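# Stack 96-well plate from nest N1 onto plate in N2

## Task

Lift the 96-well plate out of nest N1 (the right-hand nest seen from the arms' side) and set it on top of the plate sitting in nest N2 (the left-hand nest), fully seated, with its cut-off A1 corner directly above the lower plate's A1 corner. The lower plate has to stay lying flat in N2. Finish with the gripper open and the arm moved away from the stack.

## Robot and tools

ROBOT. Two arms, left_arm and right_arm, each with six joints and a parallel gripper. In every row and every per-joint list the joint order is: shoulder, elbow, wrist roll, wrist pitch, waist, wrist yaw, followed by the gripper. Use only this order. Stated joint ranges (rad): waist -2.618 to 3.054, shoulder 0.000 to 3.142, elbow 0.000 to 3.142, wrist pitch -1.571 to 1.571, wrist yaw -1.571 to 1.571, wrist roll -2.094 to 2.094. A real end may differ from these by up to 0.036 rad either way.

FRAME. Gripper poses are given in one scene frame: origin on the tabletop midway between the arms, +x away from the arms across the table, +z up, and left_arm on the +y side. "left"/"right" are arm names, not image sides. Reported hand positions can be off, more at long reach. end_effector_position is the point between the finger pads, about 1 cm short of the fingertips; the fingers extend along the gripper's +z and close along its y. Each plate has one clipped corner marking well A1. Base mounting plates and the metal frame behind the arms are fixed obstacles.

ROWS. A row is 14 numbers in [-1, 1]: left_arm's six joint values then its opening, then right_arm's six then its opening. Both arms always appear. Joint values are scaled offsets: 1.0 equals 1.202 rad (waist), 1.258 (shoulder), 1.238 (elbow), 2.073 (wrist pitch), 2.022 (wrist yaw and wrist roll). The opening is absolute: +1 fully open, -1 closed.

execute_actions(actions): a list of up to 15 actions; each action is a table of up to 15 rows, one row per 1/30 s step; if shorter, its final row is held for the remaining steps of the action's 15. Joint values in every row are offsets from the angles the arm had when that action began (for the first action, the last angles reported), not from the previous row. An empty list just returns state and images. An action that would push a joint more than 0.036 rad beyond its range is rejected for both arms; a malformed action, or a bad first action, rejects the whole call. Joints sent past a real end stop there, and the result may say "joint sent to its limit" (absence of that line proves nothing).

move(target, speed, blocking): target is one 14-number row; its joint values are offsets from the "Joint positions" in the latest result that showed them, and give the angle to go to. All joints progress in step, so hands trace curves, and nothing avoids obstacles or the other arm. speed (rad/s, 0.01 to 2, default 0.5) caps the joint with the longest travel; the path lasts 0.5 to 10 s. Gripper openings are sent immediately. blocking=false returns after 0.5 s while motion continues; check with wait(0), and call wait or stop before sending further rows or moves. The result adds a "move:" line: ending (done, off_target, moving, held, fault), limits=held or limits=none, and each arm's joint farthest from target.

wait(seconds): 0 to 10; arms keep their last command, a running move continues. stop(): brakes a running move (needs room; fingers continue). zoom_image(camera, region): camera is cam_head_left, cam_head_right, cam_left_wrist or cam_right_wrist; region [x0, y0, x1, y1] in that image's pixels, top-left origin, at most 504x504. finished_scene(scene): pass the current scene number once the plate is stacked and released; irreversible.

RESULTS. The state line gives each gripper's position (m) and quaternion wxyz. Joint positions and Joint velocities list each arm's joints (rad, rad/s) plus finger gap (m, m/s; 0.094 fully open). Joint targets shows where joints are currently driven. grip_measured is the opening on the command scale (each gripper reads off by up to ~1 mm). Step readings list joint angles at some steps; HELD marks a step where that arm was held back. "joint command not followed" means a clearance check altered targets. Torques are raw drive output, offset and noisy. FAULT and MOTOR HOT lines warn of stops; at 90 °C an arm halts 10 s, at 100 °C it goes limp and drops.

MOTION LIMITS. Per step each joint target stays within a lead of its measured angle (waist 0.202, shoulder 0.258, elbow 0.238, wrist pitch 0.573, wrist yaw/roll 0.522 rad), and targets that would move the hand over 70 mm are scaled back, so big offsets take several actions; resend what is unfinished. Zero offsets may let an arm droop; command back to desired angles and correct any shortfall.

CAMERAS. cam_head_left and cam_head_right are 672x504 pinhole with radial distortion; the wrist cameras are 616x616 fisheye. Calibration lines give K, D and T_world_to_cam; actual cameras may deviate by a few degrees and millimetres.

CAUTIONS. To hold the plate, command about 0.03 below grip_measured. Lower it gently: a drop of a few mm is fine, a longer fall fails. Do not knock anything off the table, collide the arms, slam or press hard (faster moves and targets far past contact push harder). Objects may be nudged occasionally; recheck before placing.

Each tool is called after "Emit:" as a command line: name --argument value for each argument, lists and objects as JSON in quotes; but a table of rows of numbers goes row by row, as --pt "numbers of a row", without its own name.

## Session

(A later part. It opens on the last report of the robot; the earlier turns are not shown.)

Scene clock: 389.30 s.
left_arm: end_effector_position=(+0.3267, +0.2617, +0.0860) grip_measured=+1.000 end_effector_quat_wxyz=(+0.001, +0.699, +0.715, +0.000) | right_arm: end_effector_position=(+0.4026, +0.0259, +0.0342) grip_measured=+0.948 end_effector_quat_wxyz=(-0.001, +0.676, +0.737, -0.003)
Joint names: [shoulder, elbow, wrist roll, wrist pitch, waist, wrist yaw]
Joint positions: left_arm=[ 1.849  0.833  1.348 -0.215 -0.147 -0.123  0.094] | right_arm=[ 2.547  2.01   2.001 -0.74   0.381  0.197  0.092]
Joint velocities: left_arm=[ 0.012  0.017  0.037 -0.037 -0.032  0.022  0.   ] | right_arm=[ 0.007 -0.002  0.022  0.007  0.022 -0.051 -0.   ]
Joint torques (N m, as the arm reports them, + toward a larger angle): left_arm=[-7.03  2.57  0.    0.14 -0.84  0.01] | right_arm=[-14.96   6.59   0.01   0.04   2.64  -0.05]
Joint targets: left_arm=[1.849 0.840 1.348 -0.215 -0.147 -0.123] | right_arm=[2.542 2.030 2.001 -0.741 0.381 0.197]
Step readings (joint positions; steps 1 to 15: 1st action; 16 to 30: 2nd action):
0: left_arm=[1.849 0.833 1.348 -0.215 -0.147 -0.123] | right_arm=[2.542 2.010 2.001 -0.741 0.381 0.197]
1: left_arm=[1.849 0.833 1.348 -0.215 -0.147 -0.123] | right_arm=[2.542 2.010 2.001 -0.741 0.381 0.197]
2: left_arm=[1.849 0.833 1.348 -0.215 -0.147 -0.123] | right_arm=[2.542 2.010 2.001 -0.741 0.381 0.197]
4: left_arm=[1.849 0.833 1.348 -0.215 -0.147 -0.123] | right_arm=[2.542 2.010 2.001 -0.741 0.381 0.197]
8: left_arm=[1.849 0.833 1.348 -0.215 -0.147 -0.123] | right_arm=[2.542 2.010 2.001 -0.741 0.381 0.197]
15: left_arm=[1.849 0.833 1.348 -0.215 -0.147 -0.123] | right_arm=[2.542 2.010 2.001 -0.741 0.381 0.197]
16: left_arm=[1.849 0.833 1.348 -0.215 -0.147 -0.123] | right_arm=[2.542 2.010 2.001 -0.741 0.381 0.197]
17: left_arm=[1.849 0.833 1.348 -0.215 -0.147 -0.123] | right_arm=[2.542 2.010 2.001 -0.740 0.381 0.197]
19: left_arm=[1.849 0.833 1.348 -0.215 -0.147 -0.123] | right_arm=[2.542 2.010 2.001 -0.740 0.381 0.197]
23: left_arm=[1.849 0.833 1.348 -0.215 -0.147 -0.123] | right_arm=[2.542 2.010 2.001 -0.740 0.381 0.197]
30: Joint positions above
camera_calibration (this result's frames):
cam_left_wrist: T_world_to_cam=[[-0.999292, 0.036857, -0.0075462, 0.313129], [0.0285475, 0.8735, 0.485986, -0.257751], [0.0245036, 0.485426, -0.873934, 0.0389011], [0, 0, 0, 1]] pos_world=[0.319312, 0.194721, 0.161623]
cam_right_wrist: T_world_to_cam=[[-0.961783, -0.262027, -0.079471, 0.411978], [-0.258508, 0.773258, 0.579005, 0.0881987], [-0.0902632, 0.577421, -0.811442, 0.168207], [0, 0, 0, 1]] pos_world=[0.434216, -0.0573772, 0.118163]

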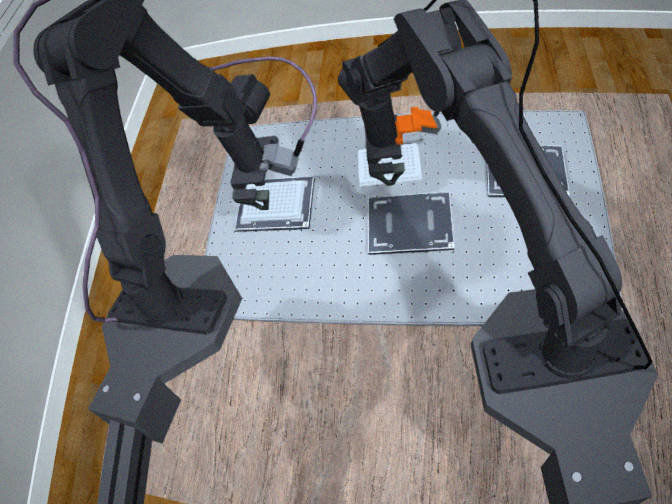

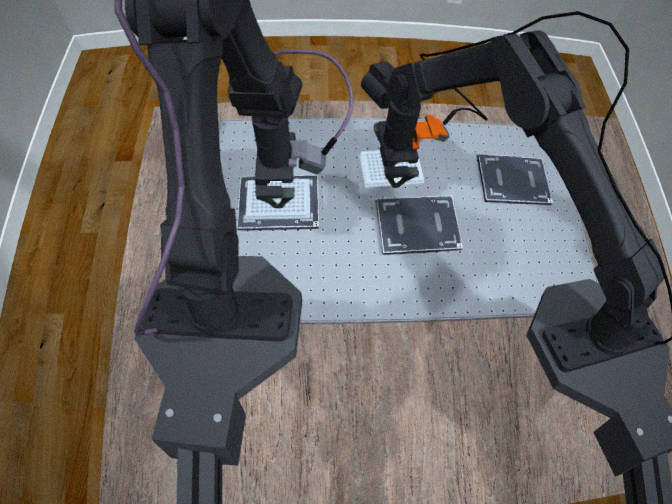

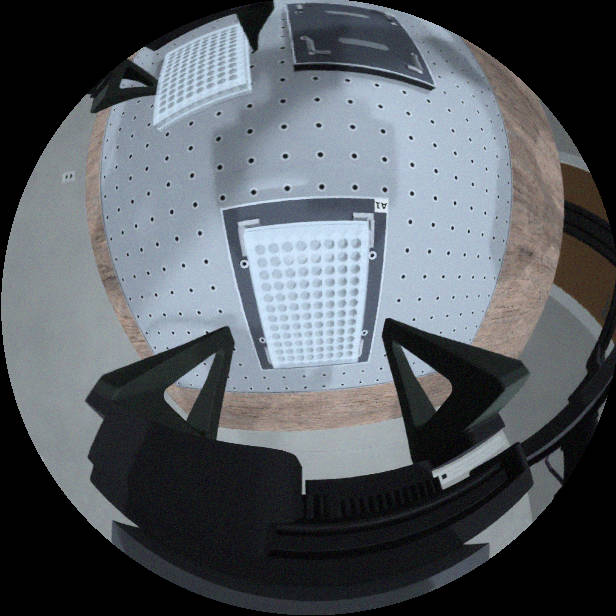

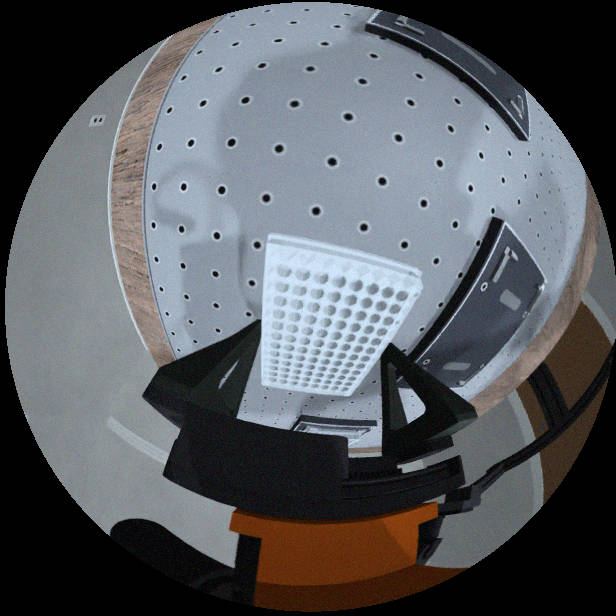

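Emit:
move --target '[0,0.006,0,0,0,0,1.0, -0.107,0.016,0,-0.061,0,0,1.0]' --speed 0.2

Emit:
move --target '[0.444,0.826,-0.257,-0.262,-0.39,-0.075,1.0, -0.78,-1.0,0,0.12,-0.69,-0.1,1.0]' --speed 0.5

Scene clock: 422.73 s.
left_arm: end_effector_position=(+0.3267, +0.2617, +0.0860) grip_measured=+1.000 end_effector_quat_wxyz=(+0.001, +0.699, +0.715, +0.000) | right_arm: end_effector_position=(+0.4117, +0.0196, +0.0842) grip_measured=+1.000 end_effector_quat_wxyz=(-0.001, +0.676, +0.736, -0.002)
Joint names: [shoulder, elbow, wrist roll, wrist pitch, waist, wrist yaw]
Joint positions: left_arm=[ 1.849  0.833  1.348 -0.215 -0.147 -0.123  0.094] | right_arm=[ 2.438  2.01   2.001 -0.848  0.381  0.197  0.094]
Joint velocities: left_arm=[-0.002  0.007 -0.022  0.022 -0.032 -0.022  0.   ] | right_arm=[-0.002 -0.012  0.022  0.022 -0.007 -0.037  0.   ]
Joint torques (N m, as the arm reports them, + toward a larger angle): left_arm=[-7.03  2.57  0.    0.14 -0.84  0.01] | right_arm=[-16.81   6.82   0.01  -0.09   2.48  -0.03]
Joint targets: left_arm=[1.849 0.840 1.348 -0.215 -0.147 -0.123] | right_arm=[2.413 2.030 2.001 -0.866 0.381 0.197]
move: off_target (right_arm); limits=none; left_arm: farthest joint: the elbow, 0.007 radians from its target (0.007 radians at the start); right_arm: farthest joint: the shoulder, 0.025 radians from its target (0.136 radians at the start)
camera_calibration (this result's frames):
cam_left_wrist: T_world_to_cam=[[-0.999292, 0.036857, -0.0075462, 0.313129], [0.0285475, 0.8735, 0.485986, -0.257751], [0.0245036, 0.485426, -0.873934, 0.0389011], [0, 0, 0, 1]] pos_world=[0.319312, 0.194721, 0.161623]
cam_right_wrist: T_world_to_cam=[[-0.96175, -0.261593, -0.0812777, 0.423239], [-0.259161, 0.772822, 0.579295, 0.0667728], [-0.088726, 0.578201, -0.811056, 0.212552], [0, 0, 0, 1]] pos_world=[0.443214, -0.063785, 0.16811]

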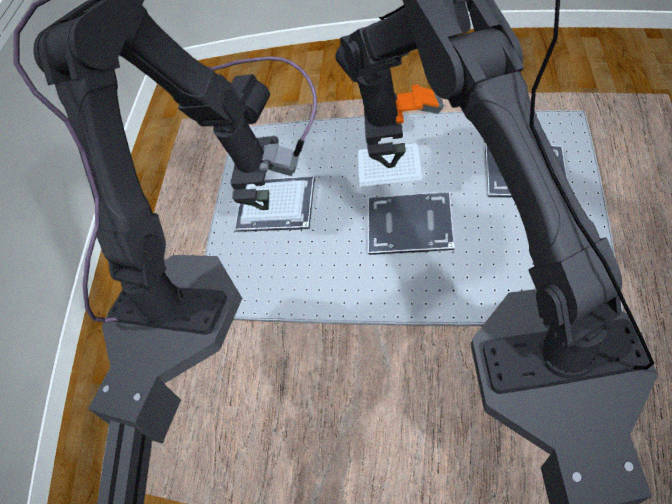

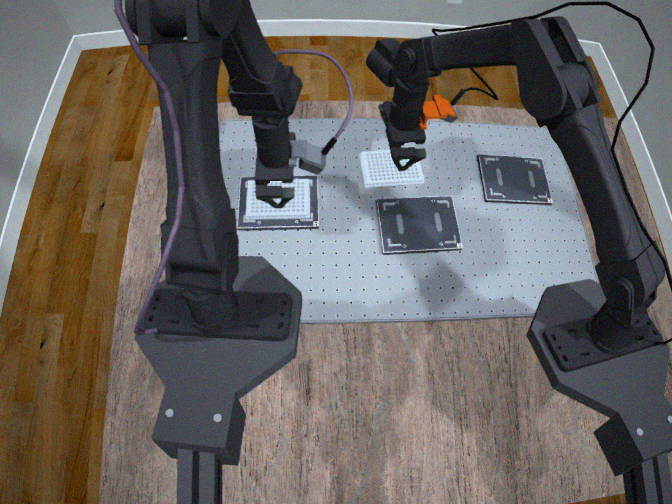

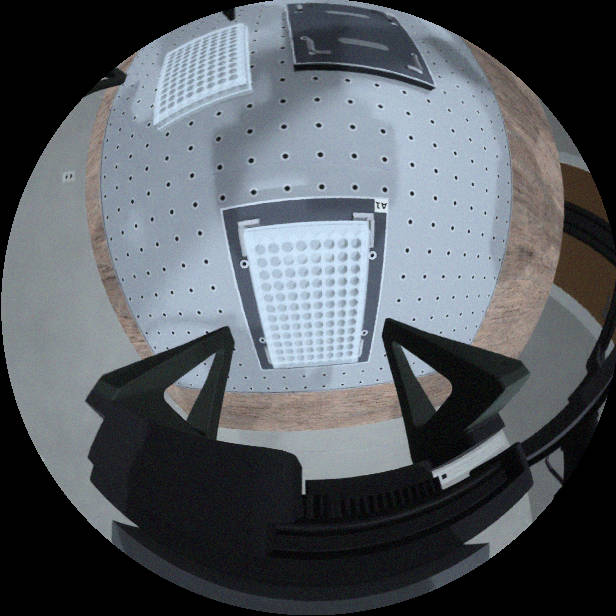

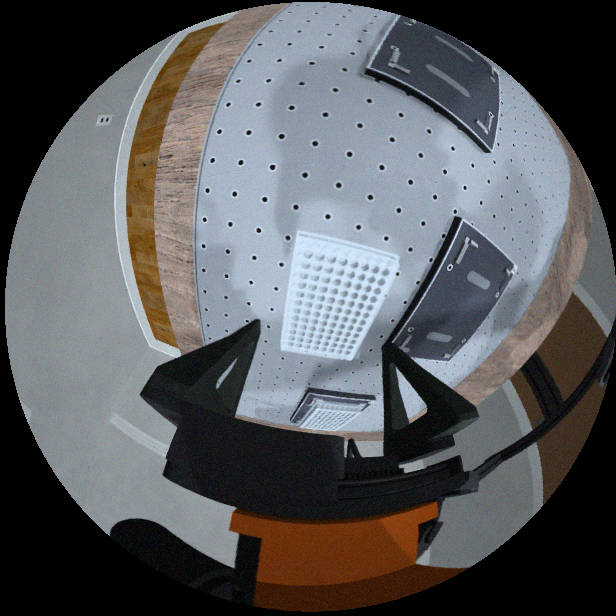

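Scene clock: 425.93 s.
left_arm: end_effector_position=(+0.4061, +0.0340, +0.0839) grip_measured=+1.000 end_effector_quat_wxyz=(-0.004, +0.677, +0.736, +0.006) | right_arm: end_effector_position=(+0.2300, -0.3093, +0.1704) grip_measured=+1.000 end_effector_quat_wxyz=(+0.002, +0.905, +0.423, -0.054)
Joint names: [shoulder, elbow, wrist roll, wrist pitch, waist, wrist yaw]
Joint positions: left_arm=[ 2.405  1.825  0.837 -0.748 -0.606 -0.272  0.094] | right_arm=[ 1.48   0.785  2.001 -0.606 -0.44  -0.005  0.094]
Joint velocities: left_arm=[-0.012  0.007 -0.051  0.022  0.002  0.022  0.   ] | right_arm=[-0.017 -0.002  0.007 -0.007  0.017 -0.007  0.   ]
Joint torques (N m, as the arm reports them, + toward a larger angle): left_arm=[-10.64   5.84  -0.06   0.03  -3.33  -0.04] | right_arm=[-9.09  3.21  0.01  0.1  -1.16  0.02]
Joint targets: left_arm=[2.408 1.856 0.829 -0.759 -0.616 -0.275] | right_arm=[1.456 0.772 2.001 -0.599 -0.449 -0.006]
move: off_target (left_arm, right_arm); limits=none; left_arm: farthest joint: the elbow, 0.030 radians from its target (1.023 radians at the start); right_arm: farthest joint: the shoulder, 0.023 radians from its target (0.981 radians at the start)
camera_calibration (this result's frames):
cam_left_wrist: T_world_to_cam=[[-0.999629, -0.0259414, -0.00835633, 0.40324], [-0.026643, 0.865584, 0.500055, -0.0385623], [-0.00573904, 0.500091, -0.865954, 0.156678], [0, 0, 0, 1]] pos_world=[0.402962, -0.034514, 0.158329]
cam_right_wrist: T_world_to_cam=[[-0.872172, 0.48848, -0.0265161, 0.371471], [0.410122, 0.759663, 0.504691, 0.0786624], [0.266674, 0.429302, -0.862893, 0.337622], [0, 0, 0, 1]] pos_world=[0.201691, -0.386155, 0.261481]

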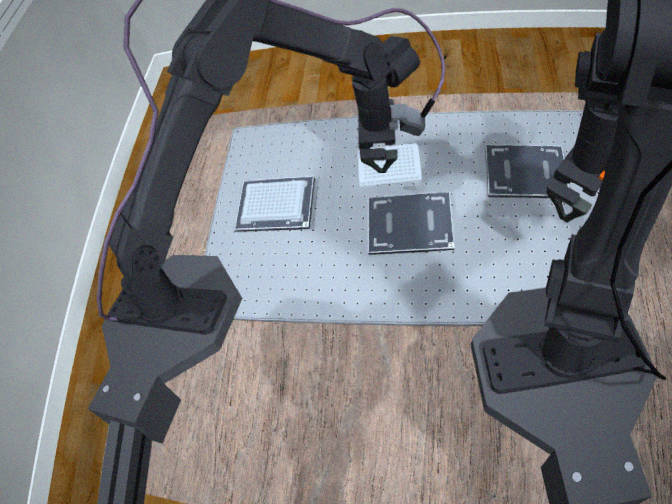

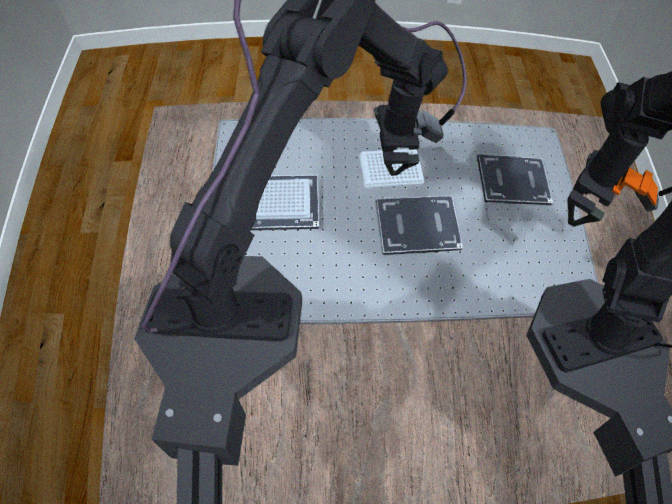

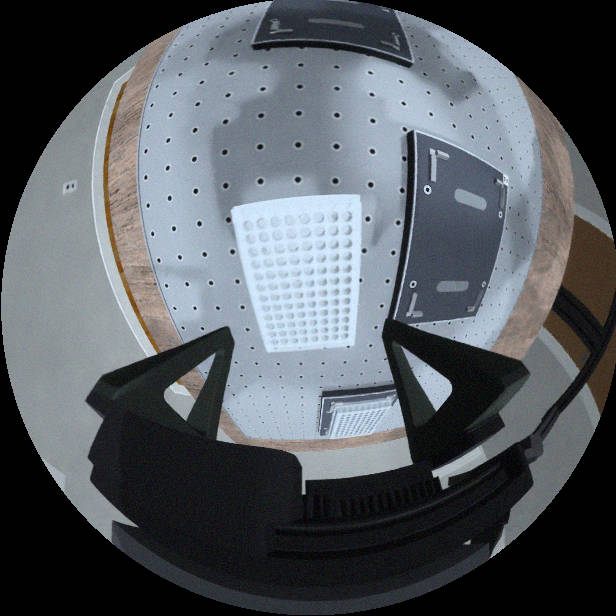

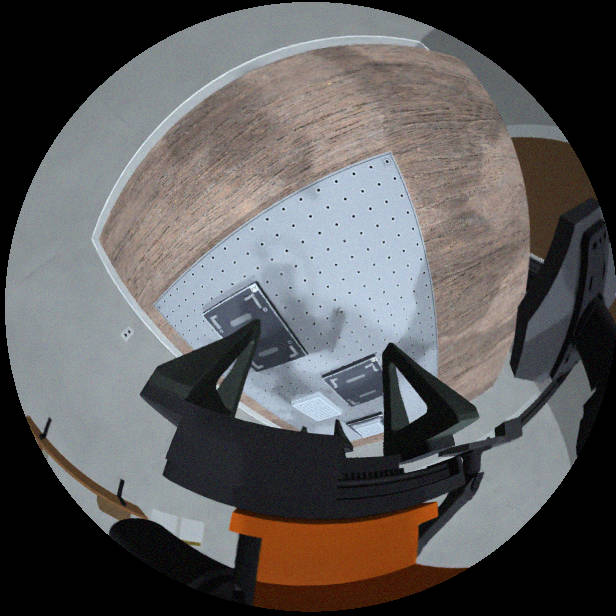

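Emit:
zoom_image --camera "cam_left_wrist" --region '[220, 185, 380, 275]'

Emit:
zoom_image --camera "cam_left_wrist" --region '[220, 270, 380, 360]'

Region (220, 185, 380, 275) of cam_left_wrist's 616x616 image, scaled by 3.150, with more detail than that image has; it fills the top 284 rows of this view, and the rest is white.

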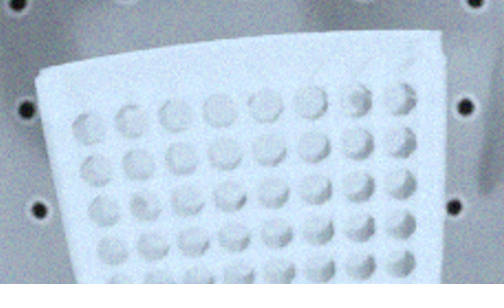

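Region (220, 270, 380, 360) of cam_left_wrist's 616x616 image, scaled by 3.150, with more detail than that image has; it fills the top 284 rows of this view, and the rest is white.

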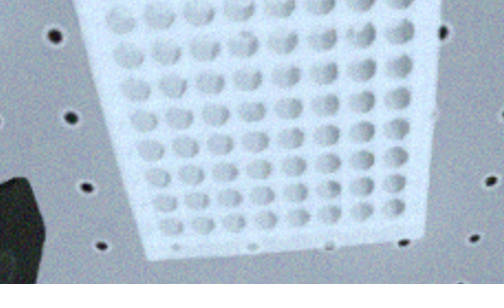

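Emit:
move --target '[0.108,0.136,-0.0084,0.008,0,0.015,1.0, 0,0.008,0,0,0,0,1.0]' --speed 0.15

Scene clock: 479.50 s.
left_arm: end_effector_position=(+0.4129, +0.0147, +0.0527) grip_measured=+1.000 end_effector_quat_wxyz=(+0.002, +0.672, +0.740, -0.002) | right_arm: end_effector_position=(+0.2301, -0.3094, +0.1704) grip_measured=+1.000 end_effector_quat_wxyz=(+0.002, +0.905, +0.423, -0.054)
Joint names: [shoulder, elbow, wrist roll, wrist pitch, waist, wrist yaw]
Joint positions: left_arm=[ 2.54   1.962  0.827 -0.74  -0.606 -0.255  0.094] | right_arm=[ 1.48   0.785  2.001 -0.605 -0.44  -0.005  0.094]
Joint velocities: left_arm=[ 0.012 -0.007 -0.037  0.051 -0.012  0.051  0.   ] | right_arm=[-0.002 -0.002  0.051 -0.037 -0.032  0.037  0.   ]
Joint torques (N m, as the arm reports them, + toward a larger angle): left_arm=[-11.04   5.97  -0.06   0.23  -2.91   0.15] | right_arm=[-6.88  5.01  0.   -0.05 -0.42  0.02]
Joint targets: left_arm=[2.541 1.994 0.820 -0.731 -0.606 -0.242] | right_arm=[1.480 0.795 2.001 -0.606 -0.440 -0.005]
move: off_target (left_arm); limits=none; left_arm: farthest joint: the elbow, 0.032 radians from its target (0.168 radians at the start); right_arm: farthest joint: the elbow, 0.010 radians from its target (0.010 radians at the start)
camera_calibration (this result's frames):
cam_left_wrist: T_world_to_cam=[[-0.999264, -0.0380747, -0.00476771, 0.409056], [-0.035634, 0.87468, 0.48339, -0.00163683], [-0.0142347, 0.483204, -0.875392, 0.143635], [0, 0, 0, 1]] pos_world=[0.410741, -0.0523988, 0.128479]
cam_right_wrist: T_world_to_cam=[[-0.872177, 0.488451, -0.0268846, 0.371618], [0.409914, 0.759725, 0.504766, 0.0787021], [0.266978, 0.429225, -0.862837, 0.337498], [0, 0, 0, 1]] pos_world=[0.201751, -0.386172, 0.261471]

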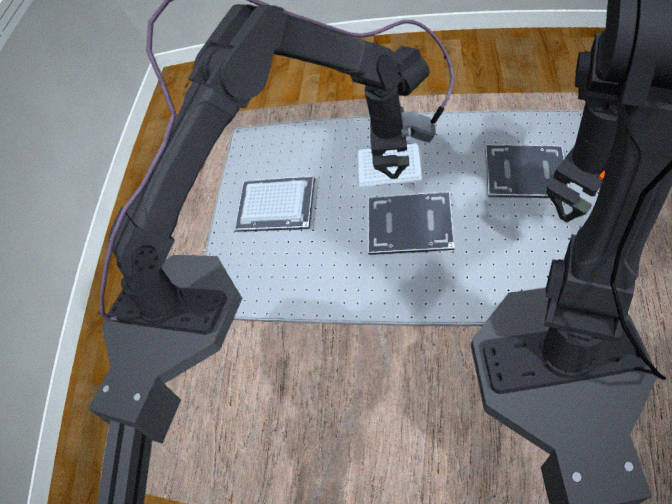

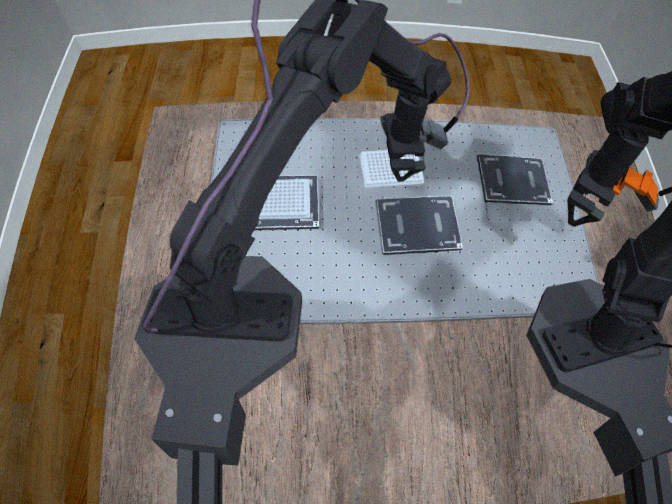

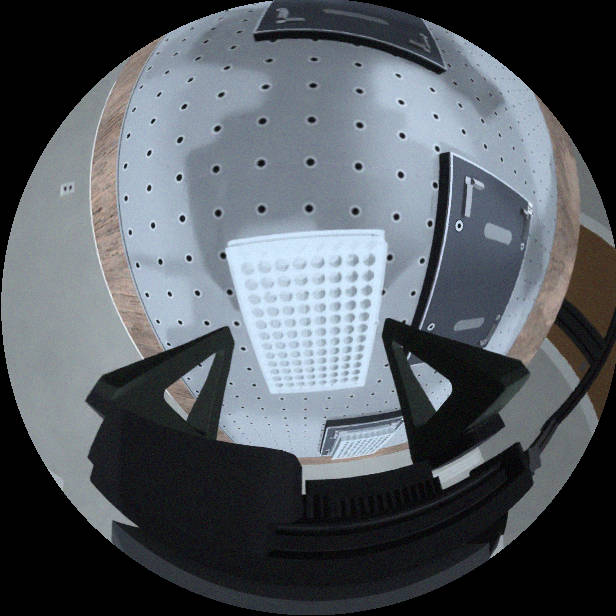

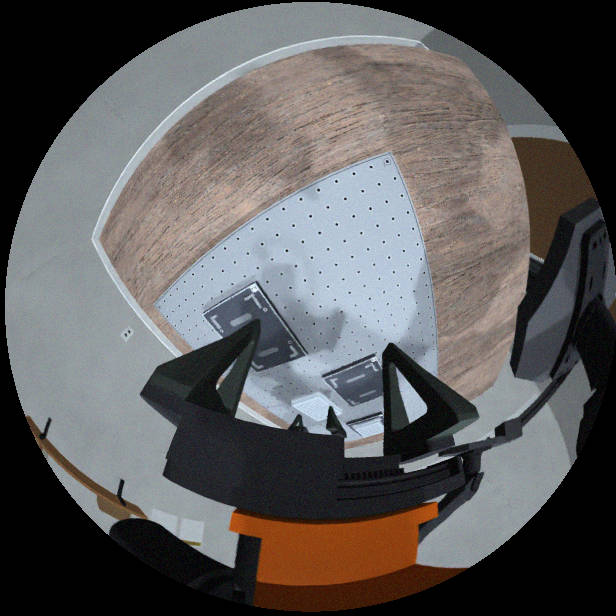

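Emit:
zoom_image --camera "cam_left_wrist" --region '[215, 220, 405, 315]'

Emit:
zoom_image --camera "cam_left_wrist" --region '[215, 305, 405, 400]'

Region (215, 220, 405, 315) of cam_left_wrist's 616x616 image, scaled by 2.653, with more detail than that image has.

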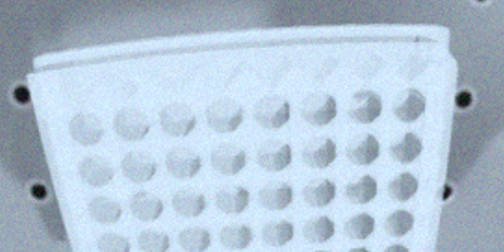

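Region (215, 305, 405, 400) of cam_left_wrist's 616x616 image, scaled by 2.653, with more detail than that image has.

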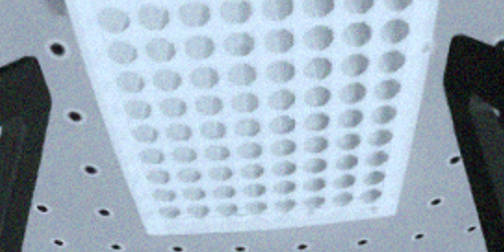

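Emit:
move --target '[0.030,0.014,0,0.0224,0,0,1.0, 0,0.008,0,0,0,0,1.0]' --speed 0.06

Scene clock: 496.20 s.
left_arm: end_effector_position=(+0.4087, +0.0125, +0.0367) grip_measured=+1.000 end_effector_quat_wxyz=(+0.002, +0.672, +0.741, -0.002) | right_arm: end_effector_position=(+0.2301, -0.3094, +0.1704) grip_measured=+1.000 end_effector_quat_wxyz=(+0.002, +0.905, +0.423, -0.054)
Joint names: [shoulder, elbow, wrist roll, wrist pitch, waist, wrist yaw]
Joint positions: left_arm=[ 2.576  1.962  0.827 -0.703 -0.606 -0.255  0.094] | right_arm=[ 1.48   0.785  2.001 -0.605 -0.44  -0.005  0.094]
Joint velocities: left_arm=[-0.002 -0.002 -0.037 -0.066 -0.002 -0.037  0.   ] | right_arm=[-0.002 -0.017  0.037  0.081 -0.007 -0.022  0.   ]
Joint torques (N m, as the arm reports them, + toward a larger angle): left_arm=[-11.16   4.88   0.01   0.18  -2.94   0.01] | right_arm=[-6.89  4.97  0.01 -0.05 -0.41  0.01]
Joint targets: left_arm=[2.577 1.979 0.827 -0.693 -0.606 -0.255] | right_arm=[1.480 0.795 2.001 -0.605 -0.440 -0.005]
move: done; limits=none; left_arm: farthest joint: the elbow, 0.017 radians from its target (0.017 radians at the start); right_arm: farthest joint: the elbow, 0.010 radians from its target (0.010 radians at the start)
camera_calibration (this result's frames):
cam_left_wrist: T_world_to_cam=[[-0.999245, -0.0385549, -0.00480949, 0.404717], [-0.0360823, 0.874917, 0.482927, 0.00810455], [-0.0144113, 0.482735, -0.875648, 0.13074], [0, 0, 0, 1]] pos_world=[0.406588, -0.0545998, 0.112515]
cam_right_wrist: T_world_to_cam=[[-0.872177, 0.488451, -0.0268846, 0.371618], [0.409914, 0.759725, 0.504766, 0.0787021], [0.266978, 0.429225, -0.862837, 0.337498], [0, 0, 0, 1]] pos_world=[0.201751, -0.386172, 0.261471]

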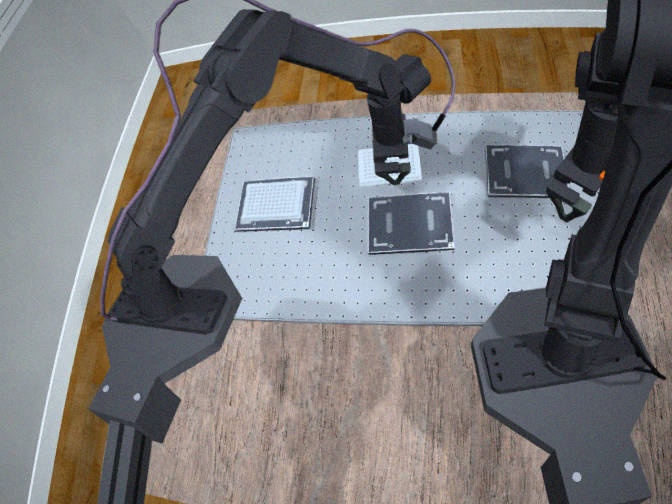

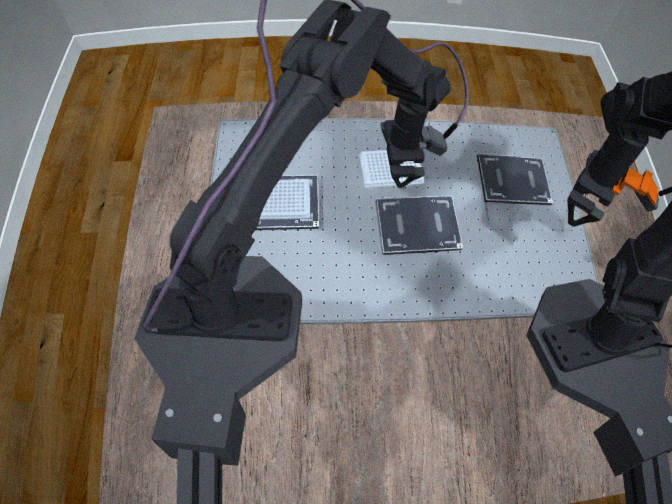

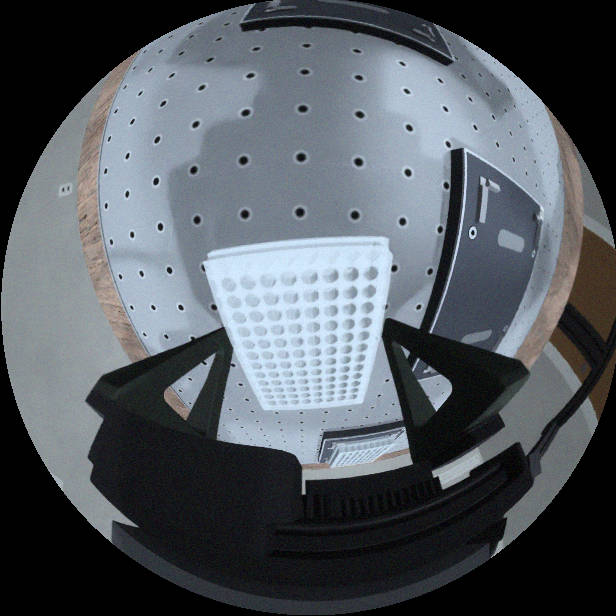

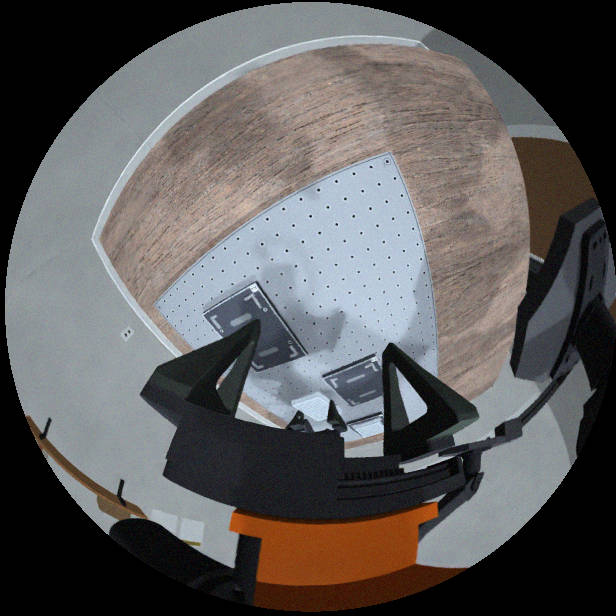

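Emit:
execute_actions --actions '[[[0,0.014,0,0,0,0,0.71, 0,0.008,0,0,0,0,1.0]],[[0,0.014,0,0,0,0,0.71, 0,0.008,0,0,0,0,1.0]]]'

Scene clock: 503.30 s.
left_arm: end_effector_position=(+0.4088, +0.0124, +0.0367) grip_measured=+0.751 end_effector_quat_wxyz=(+0.002, +0.672, +0.741, -0.002) | right_arm: end_effector_position=(+0.2301, -0.3094, +0.1704) grip_measured=+1.000 end_effector_quat_wxyz=(+0.002, +0.905, +0.423, -0.054)
Joint names: [shoulder, elbow, wrist roll, wrist pitch, waist, wrist yaw]
Joint positions: left_arm=[ 2.576  1.962  0.827 -0.703 -0.606 -0.255  0.082] | right_arm=[ 1.48   0.785  2.001 -0.605 -0.44  -0.005  0.094]
Joint velocities: left_arm=[ 0.002 -0.002  0.022  0.007 -0.007  0.007  0.001] | right_arm=[ 0.007 -0.007  0.022 -0.022 -0.012  0.007  0.   ]
Joint torques (N m, as the arm reports them, + toward a larger angle): left_arm=[-11.24   4.88   0.     0.13  -2.94   0.01] | right_arm=[-6.87  4.97  0.01 -0.05 -0.39  0.01]
Joint targets: left_arm=[2.576 1.979 0.827 -0.703 -0.606 -0.255] | right_arm=[1.480 0.795 2.001 -0.605 -0.440 -0.005]
Step readings (joint positions; steps 1 to 15: 1st action; 16 to 30: 2nd action):
0: left_arm=[2.576 1.962 0.827 -0.703 -0.606 -0.255] | right_arm=[1.480 0.785 2.001 -0.605 -0.440 -0.005]
1: left_arm=[2.576 1.962 0.827 -0.703 -0.606 -0.255] | right_arm=[1.480 0.785 2.001 -0.605 -0.440 -0.005]
2: left_arm=[2.576 1.962 0.827 -0.703 -0.606 -0.255] | right_arm=[1.480 0.785 2.001 -0.605 -0.440 -0.005]
4: left_arm=[2.576 1.962 0.827 -0.703 -0.606 -0.255] | right_arm=[1.480 0.785 2.001 -0.605 -0.440 -0.005]
8: left_arm=[2.576 1.962 0.827 -0.703 -0.606 -0.255] | right_arm=[1.480 0.785 2.001 -0.605 -0.440 -0.005]
15: left_arm=[2.576 1.962 0.827 -0.703 -0.606 -0.255] | right_arm=[1.480 0.785 2.001 -0.605 -0.440 -0.005]
16: left_arm=[2.576 1.962 0.827 -0.703 -0.606 -0.255] | right_arm=[1.480 0.785 2.001 -0.605 -0.440 -0.005]
17: left_arm=[2.576 1.962 0.827 -0.703 -0.606 -0.255] | right_arm=[1.480 0.785 2.001 -0.605 -0.440 -0.005]
19: left_arm=[2.576 1.962 0.827 -0.703 -0.606 -0.255] | right_arm=[1.480 0.785 2.001 -0.605 -0.440 -0.005]
23: left_arm=[2.576 1.962 0.827 -0.703 -0.606 -0.255] | right_arm=[1.480 0.785 2.001 -0.605 -0.440 -0.005]
30: Joint positions above
camera_calibration (this result's frames):
cam_left_wrist: T_world_to_cam=[[-0.99924, -0.0386537, -0.00509465, 0.404798], [-0.0363097, 0.875021, 0.482721, 0.00825522], [-0.014201, 0.482539, -0.875759, 0.130689], [0, 0, 0, 1]] pos_world=[0.406646, -0.054639, 0.112529]
cam_right_wrist: T_world_to_cam=[[-0.872177, 0.488451, -0.0268846, 0.371618], [0.409914, 0.759725, 0.504766, 0.0787021], [0.266978, 0.429225, -0.862837, 0.337498], [0, 0, 0, 1]] pos_world=[0.201751, -0.386172, 0.261471]

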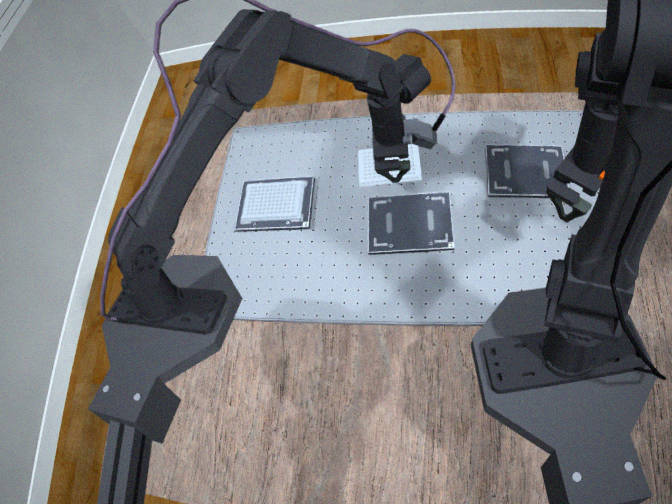

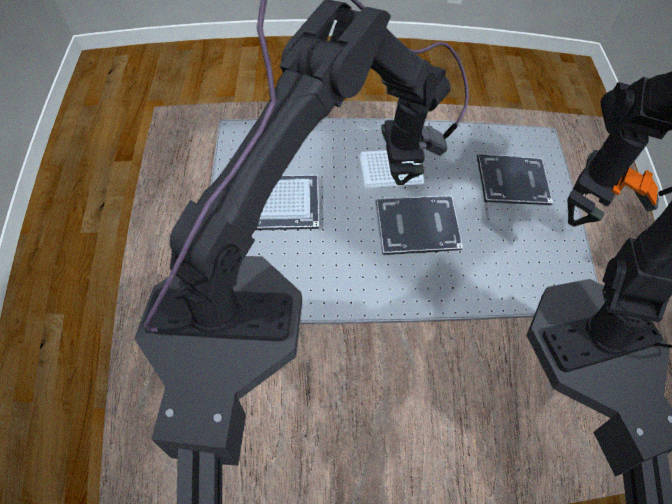

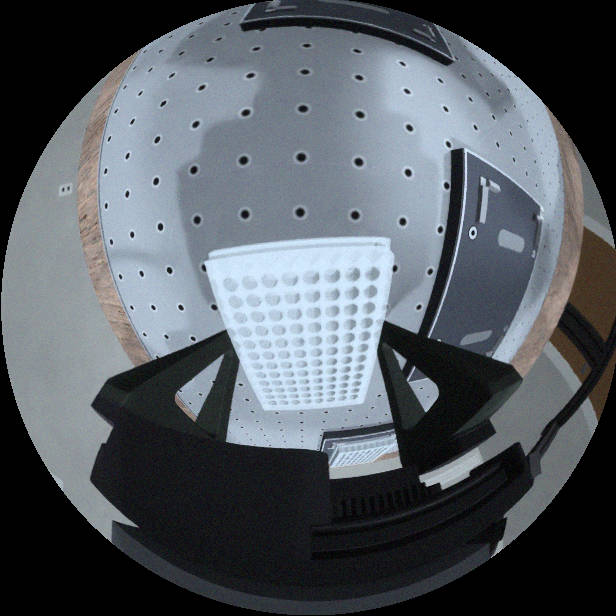

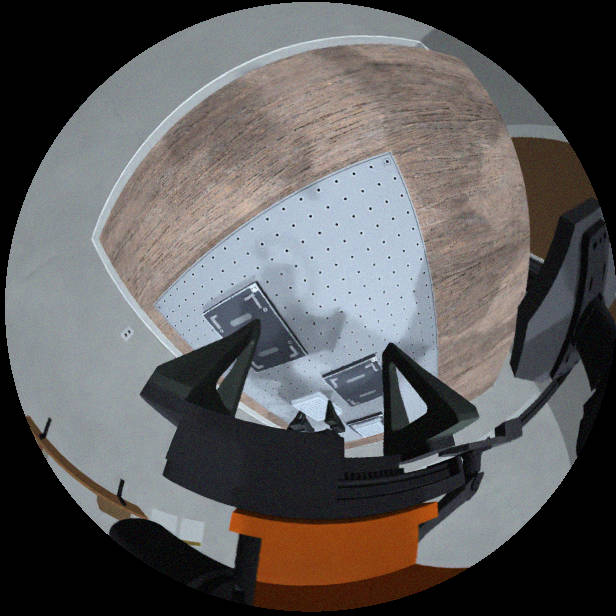

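Emit:
zoom_image --camera "cam_left_wrist" --region '[200, 230, 400, 330]'

Emit:
zoom_image --camera "cam_left_wrist" --region '[200, 320, 400, 420]'

Region (200, 230, 400, 330) of cam_left_wrist's 616x616 image, scaled by 2.520, with more detail than that image has.

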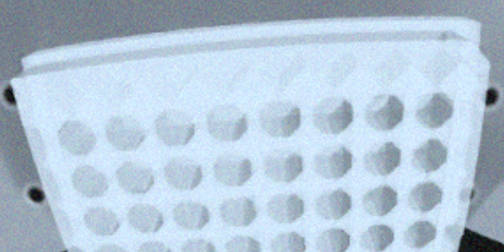

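Region (200, 320, 400, 420) of cam_left_wrist's 616x616 image, scaled by 2.520, with more detail than that image has.

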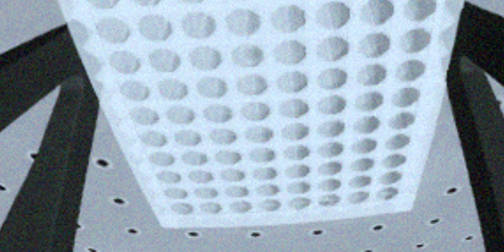

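Emit:
move --target '[-0.1065,0.014,0,-0.060,0,0,0.71, 0,0.008,0,0,0,0,1.0]' --speed 0.15

Scene clock: 559.83 s.
left_arm: end_effector_position=(+0.4186, +0.0207, +0.0840) grip_measured=+0.751 end_effector_quat_wxyz=(-0.001, +0.673, +0.740, -0.002) | right_arm: end_effector_position=(+0.2301, -0.3094, +0.1704) grip_measured=+1.000 end_effector_quat_wxyz=(+0.002, +0.905, +0.423, -0.054)
Joint names: [shoulder, elbow, wrist roll, wrist pitch, waist, wrist yaw]
Joint positions: left_arm=[ 2.469  1.962  0.827 -0.816 -0.606 -0.255  0.082] | right_arm=[ 1.48   0.785  2.001 -0.605 -0.44  -0.005  0.094]
Joint velocities: left_arm=[-0.027 -0.002  0.007 -0.022 -0.002  0.007  0.   ] | right_arm=[-0.002  0.002  0.037  0.066 -0.007  0.022  0.   ]
Joint torques (N m, as the arm reports them, + toward a larger angle): left_arm=[-13.06   5.13   0.     0.02  -2.87   0.01] | right_arm=[-6.87  5.01  0.02 -0.05 -0.42  0.02]
Joint targets: left_arm=[2.442 1.979 0.827 -0.827 -0.606 -0.255] | right_arm=[1.480 0.795 2.001 -0.605 -0.440 -0.005]
move: off_target (left_arm); limits=none; left_arm: farthest joint: the shoulder, 0.027 radians from its target (0.134 radians at the start); right_arm: farthest joint: the elbow, 0.010 radians from its target (0.010 radians at the start)
camera_calibration (this result's frames):
cam_left_wrist: T_world_to_cam=[[-0.999312, -0.0370807, -0.000529247, 0.414852], [-0.0326642, 0.87335, 0.485997, -0.023211], [-0.0175589, 0.48568, -0.873961, 0.169477], [0, 0, 0, 1]] pos_world=[0.416784, -0.0466573, 0.159616]
cam_right_wrist: T_world_to_cam=[[-0.872177, 0.488451, -0.0268846, 0.371618], [0.409914, 0.759725, 0.504766, 0.0787021], [0.266978, 0.429225, -0.862837, 0.337498], [0, 0, 0, 1]] pos_world=[0.201751, -0.386172, 0.261471]

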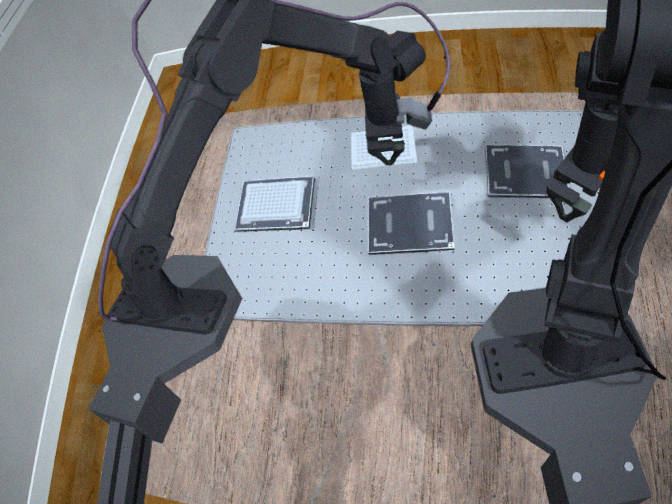

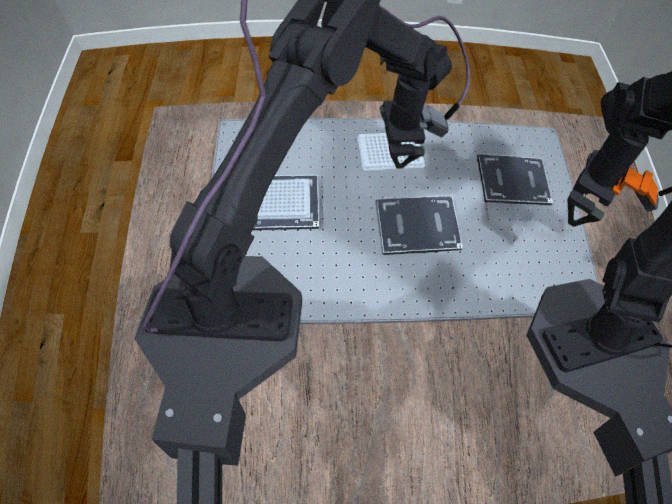

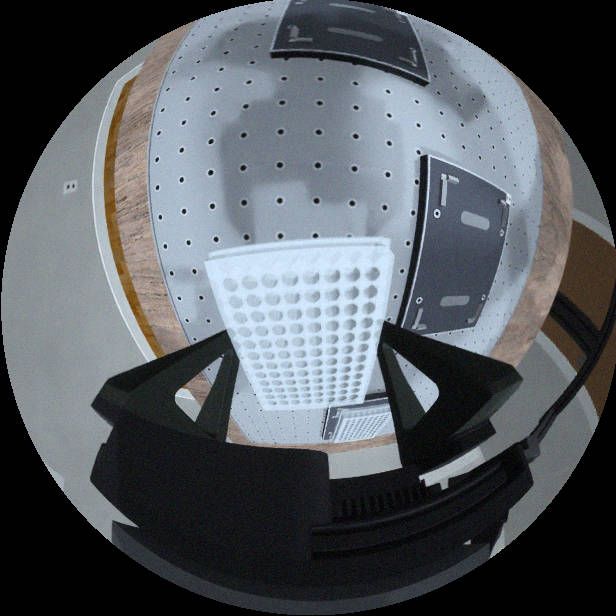

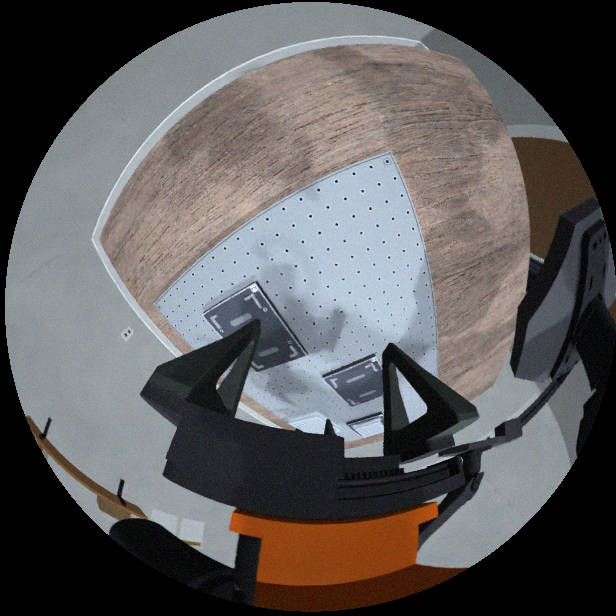

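Emit:
move --target '[-0.497,-0.9204,0.2631,0.2986,0.3769,0.0702,0.71, 0,0.008,0,0,0,0,1.0]' --speed 0.45

Scene clock: 566.90 s.
left_arm: end_effector_position=(+0.3258, +0.2588, +0.0813) grip_measured=+0.751 end_effector_quat_wxyz=(-0.000, +0.703, +0.711, -0.000) | right_arm: end_effector_position=(+0.2301, -0.3094, +0.1704) grip_measured=+1.000 end_effector_quat_wxyz=(+0.002, +0.905, +0.423, -0.054)
Joint names: [shoulder, elbow, wrist roll, wrist pitch, waist, wrist yaw]
Joint positions: left_arm=[ 1.87   0.837  1.351 -0.203 -0.156 -0.127  0.082] | right_arm=[ 1.48   0.785  2.001 -0.605 -0.44  -0.005  0.094]
Joint velocities: left_arm=[-0.012  0.017 -0.007  0.007 -0.017 -0.051 -0.001] | right_arm=[ 0.007 -0.007 -0.066 -0.007 -0.007 -0.022  0.   ]
Joint torques (N m, as the arm reports them, + toward a larger angle): left_arm=[-8.89  1.02  0.09  0.19 -0.64  0.16] | right_arm=[-6.88  5.    0.01 -0.06 -0.41  0.01]
Joint targets: left_arm=[1.844 0.822 1.359 -0.197 -0.152 -0.113] | right_arm=[1.480 0.795 2.001 -0.605 -0.440 -0.005]
move: off_target (left_arm); limits=none; left_arm: farthest joint: the shoulder, 0.026 radians from its target (0.625 radians at the start); right_arm: farthest joint: the elbow, 0.010 radians from its target (0.010 radians at the start)
camera_calibration (this result's frames):
cam_left_wrist: T_world_to_cam=[[-0.998841, 0.0479345, -0.00430168, 0.309058], [0.0397548, 0.872153, 0.487615, -0.256356], [0.0271253, 0.486878, -0.873048, 0.0348909], [0, 0, 0, 1]] pos_world=[0.317945, 0.19178, 0.156794]
cam_right_wrist: T_world_to_cam=[[-0.872177, 0.488451, -0.0268846, 0.371618], [0.409914, 0.759725, 0.504766, 0.0787021], [0.266978, 0.429225, -0.862837, 0.337498], [0, 0, 0, 1]] pos_world=[0.201751, -0.386172, 0.261471]

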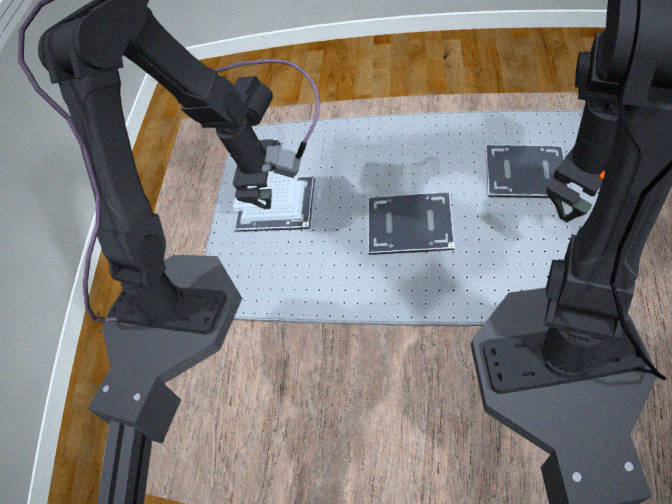

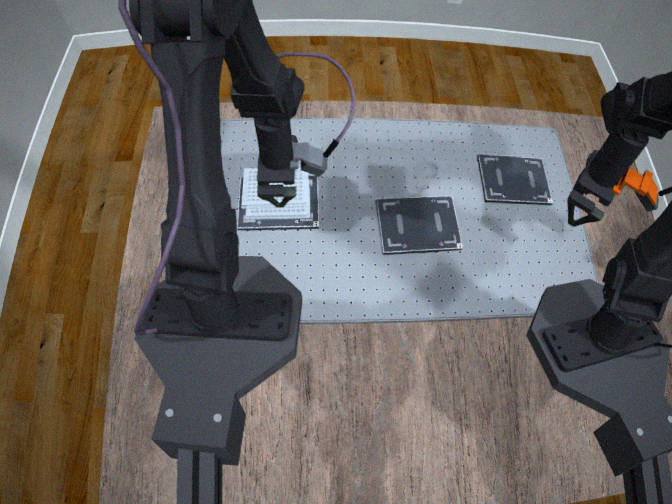

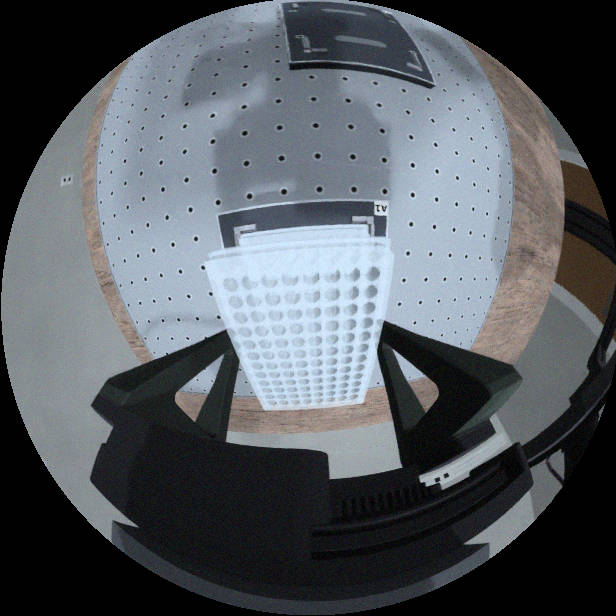

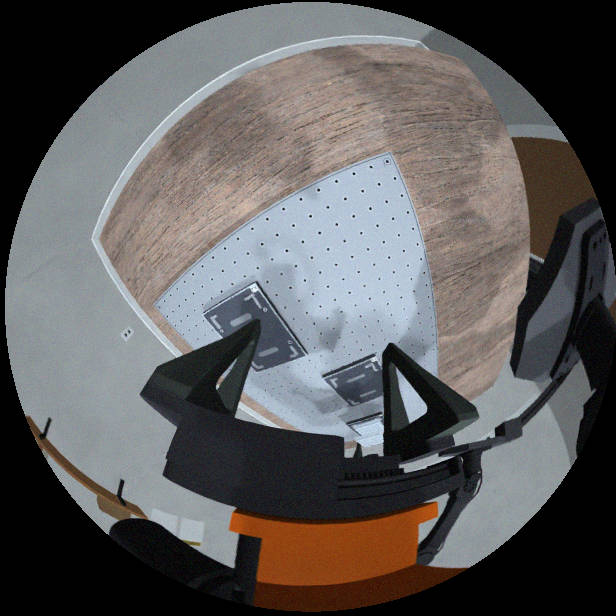

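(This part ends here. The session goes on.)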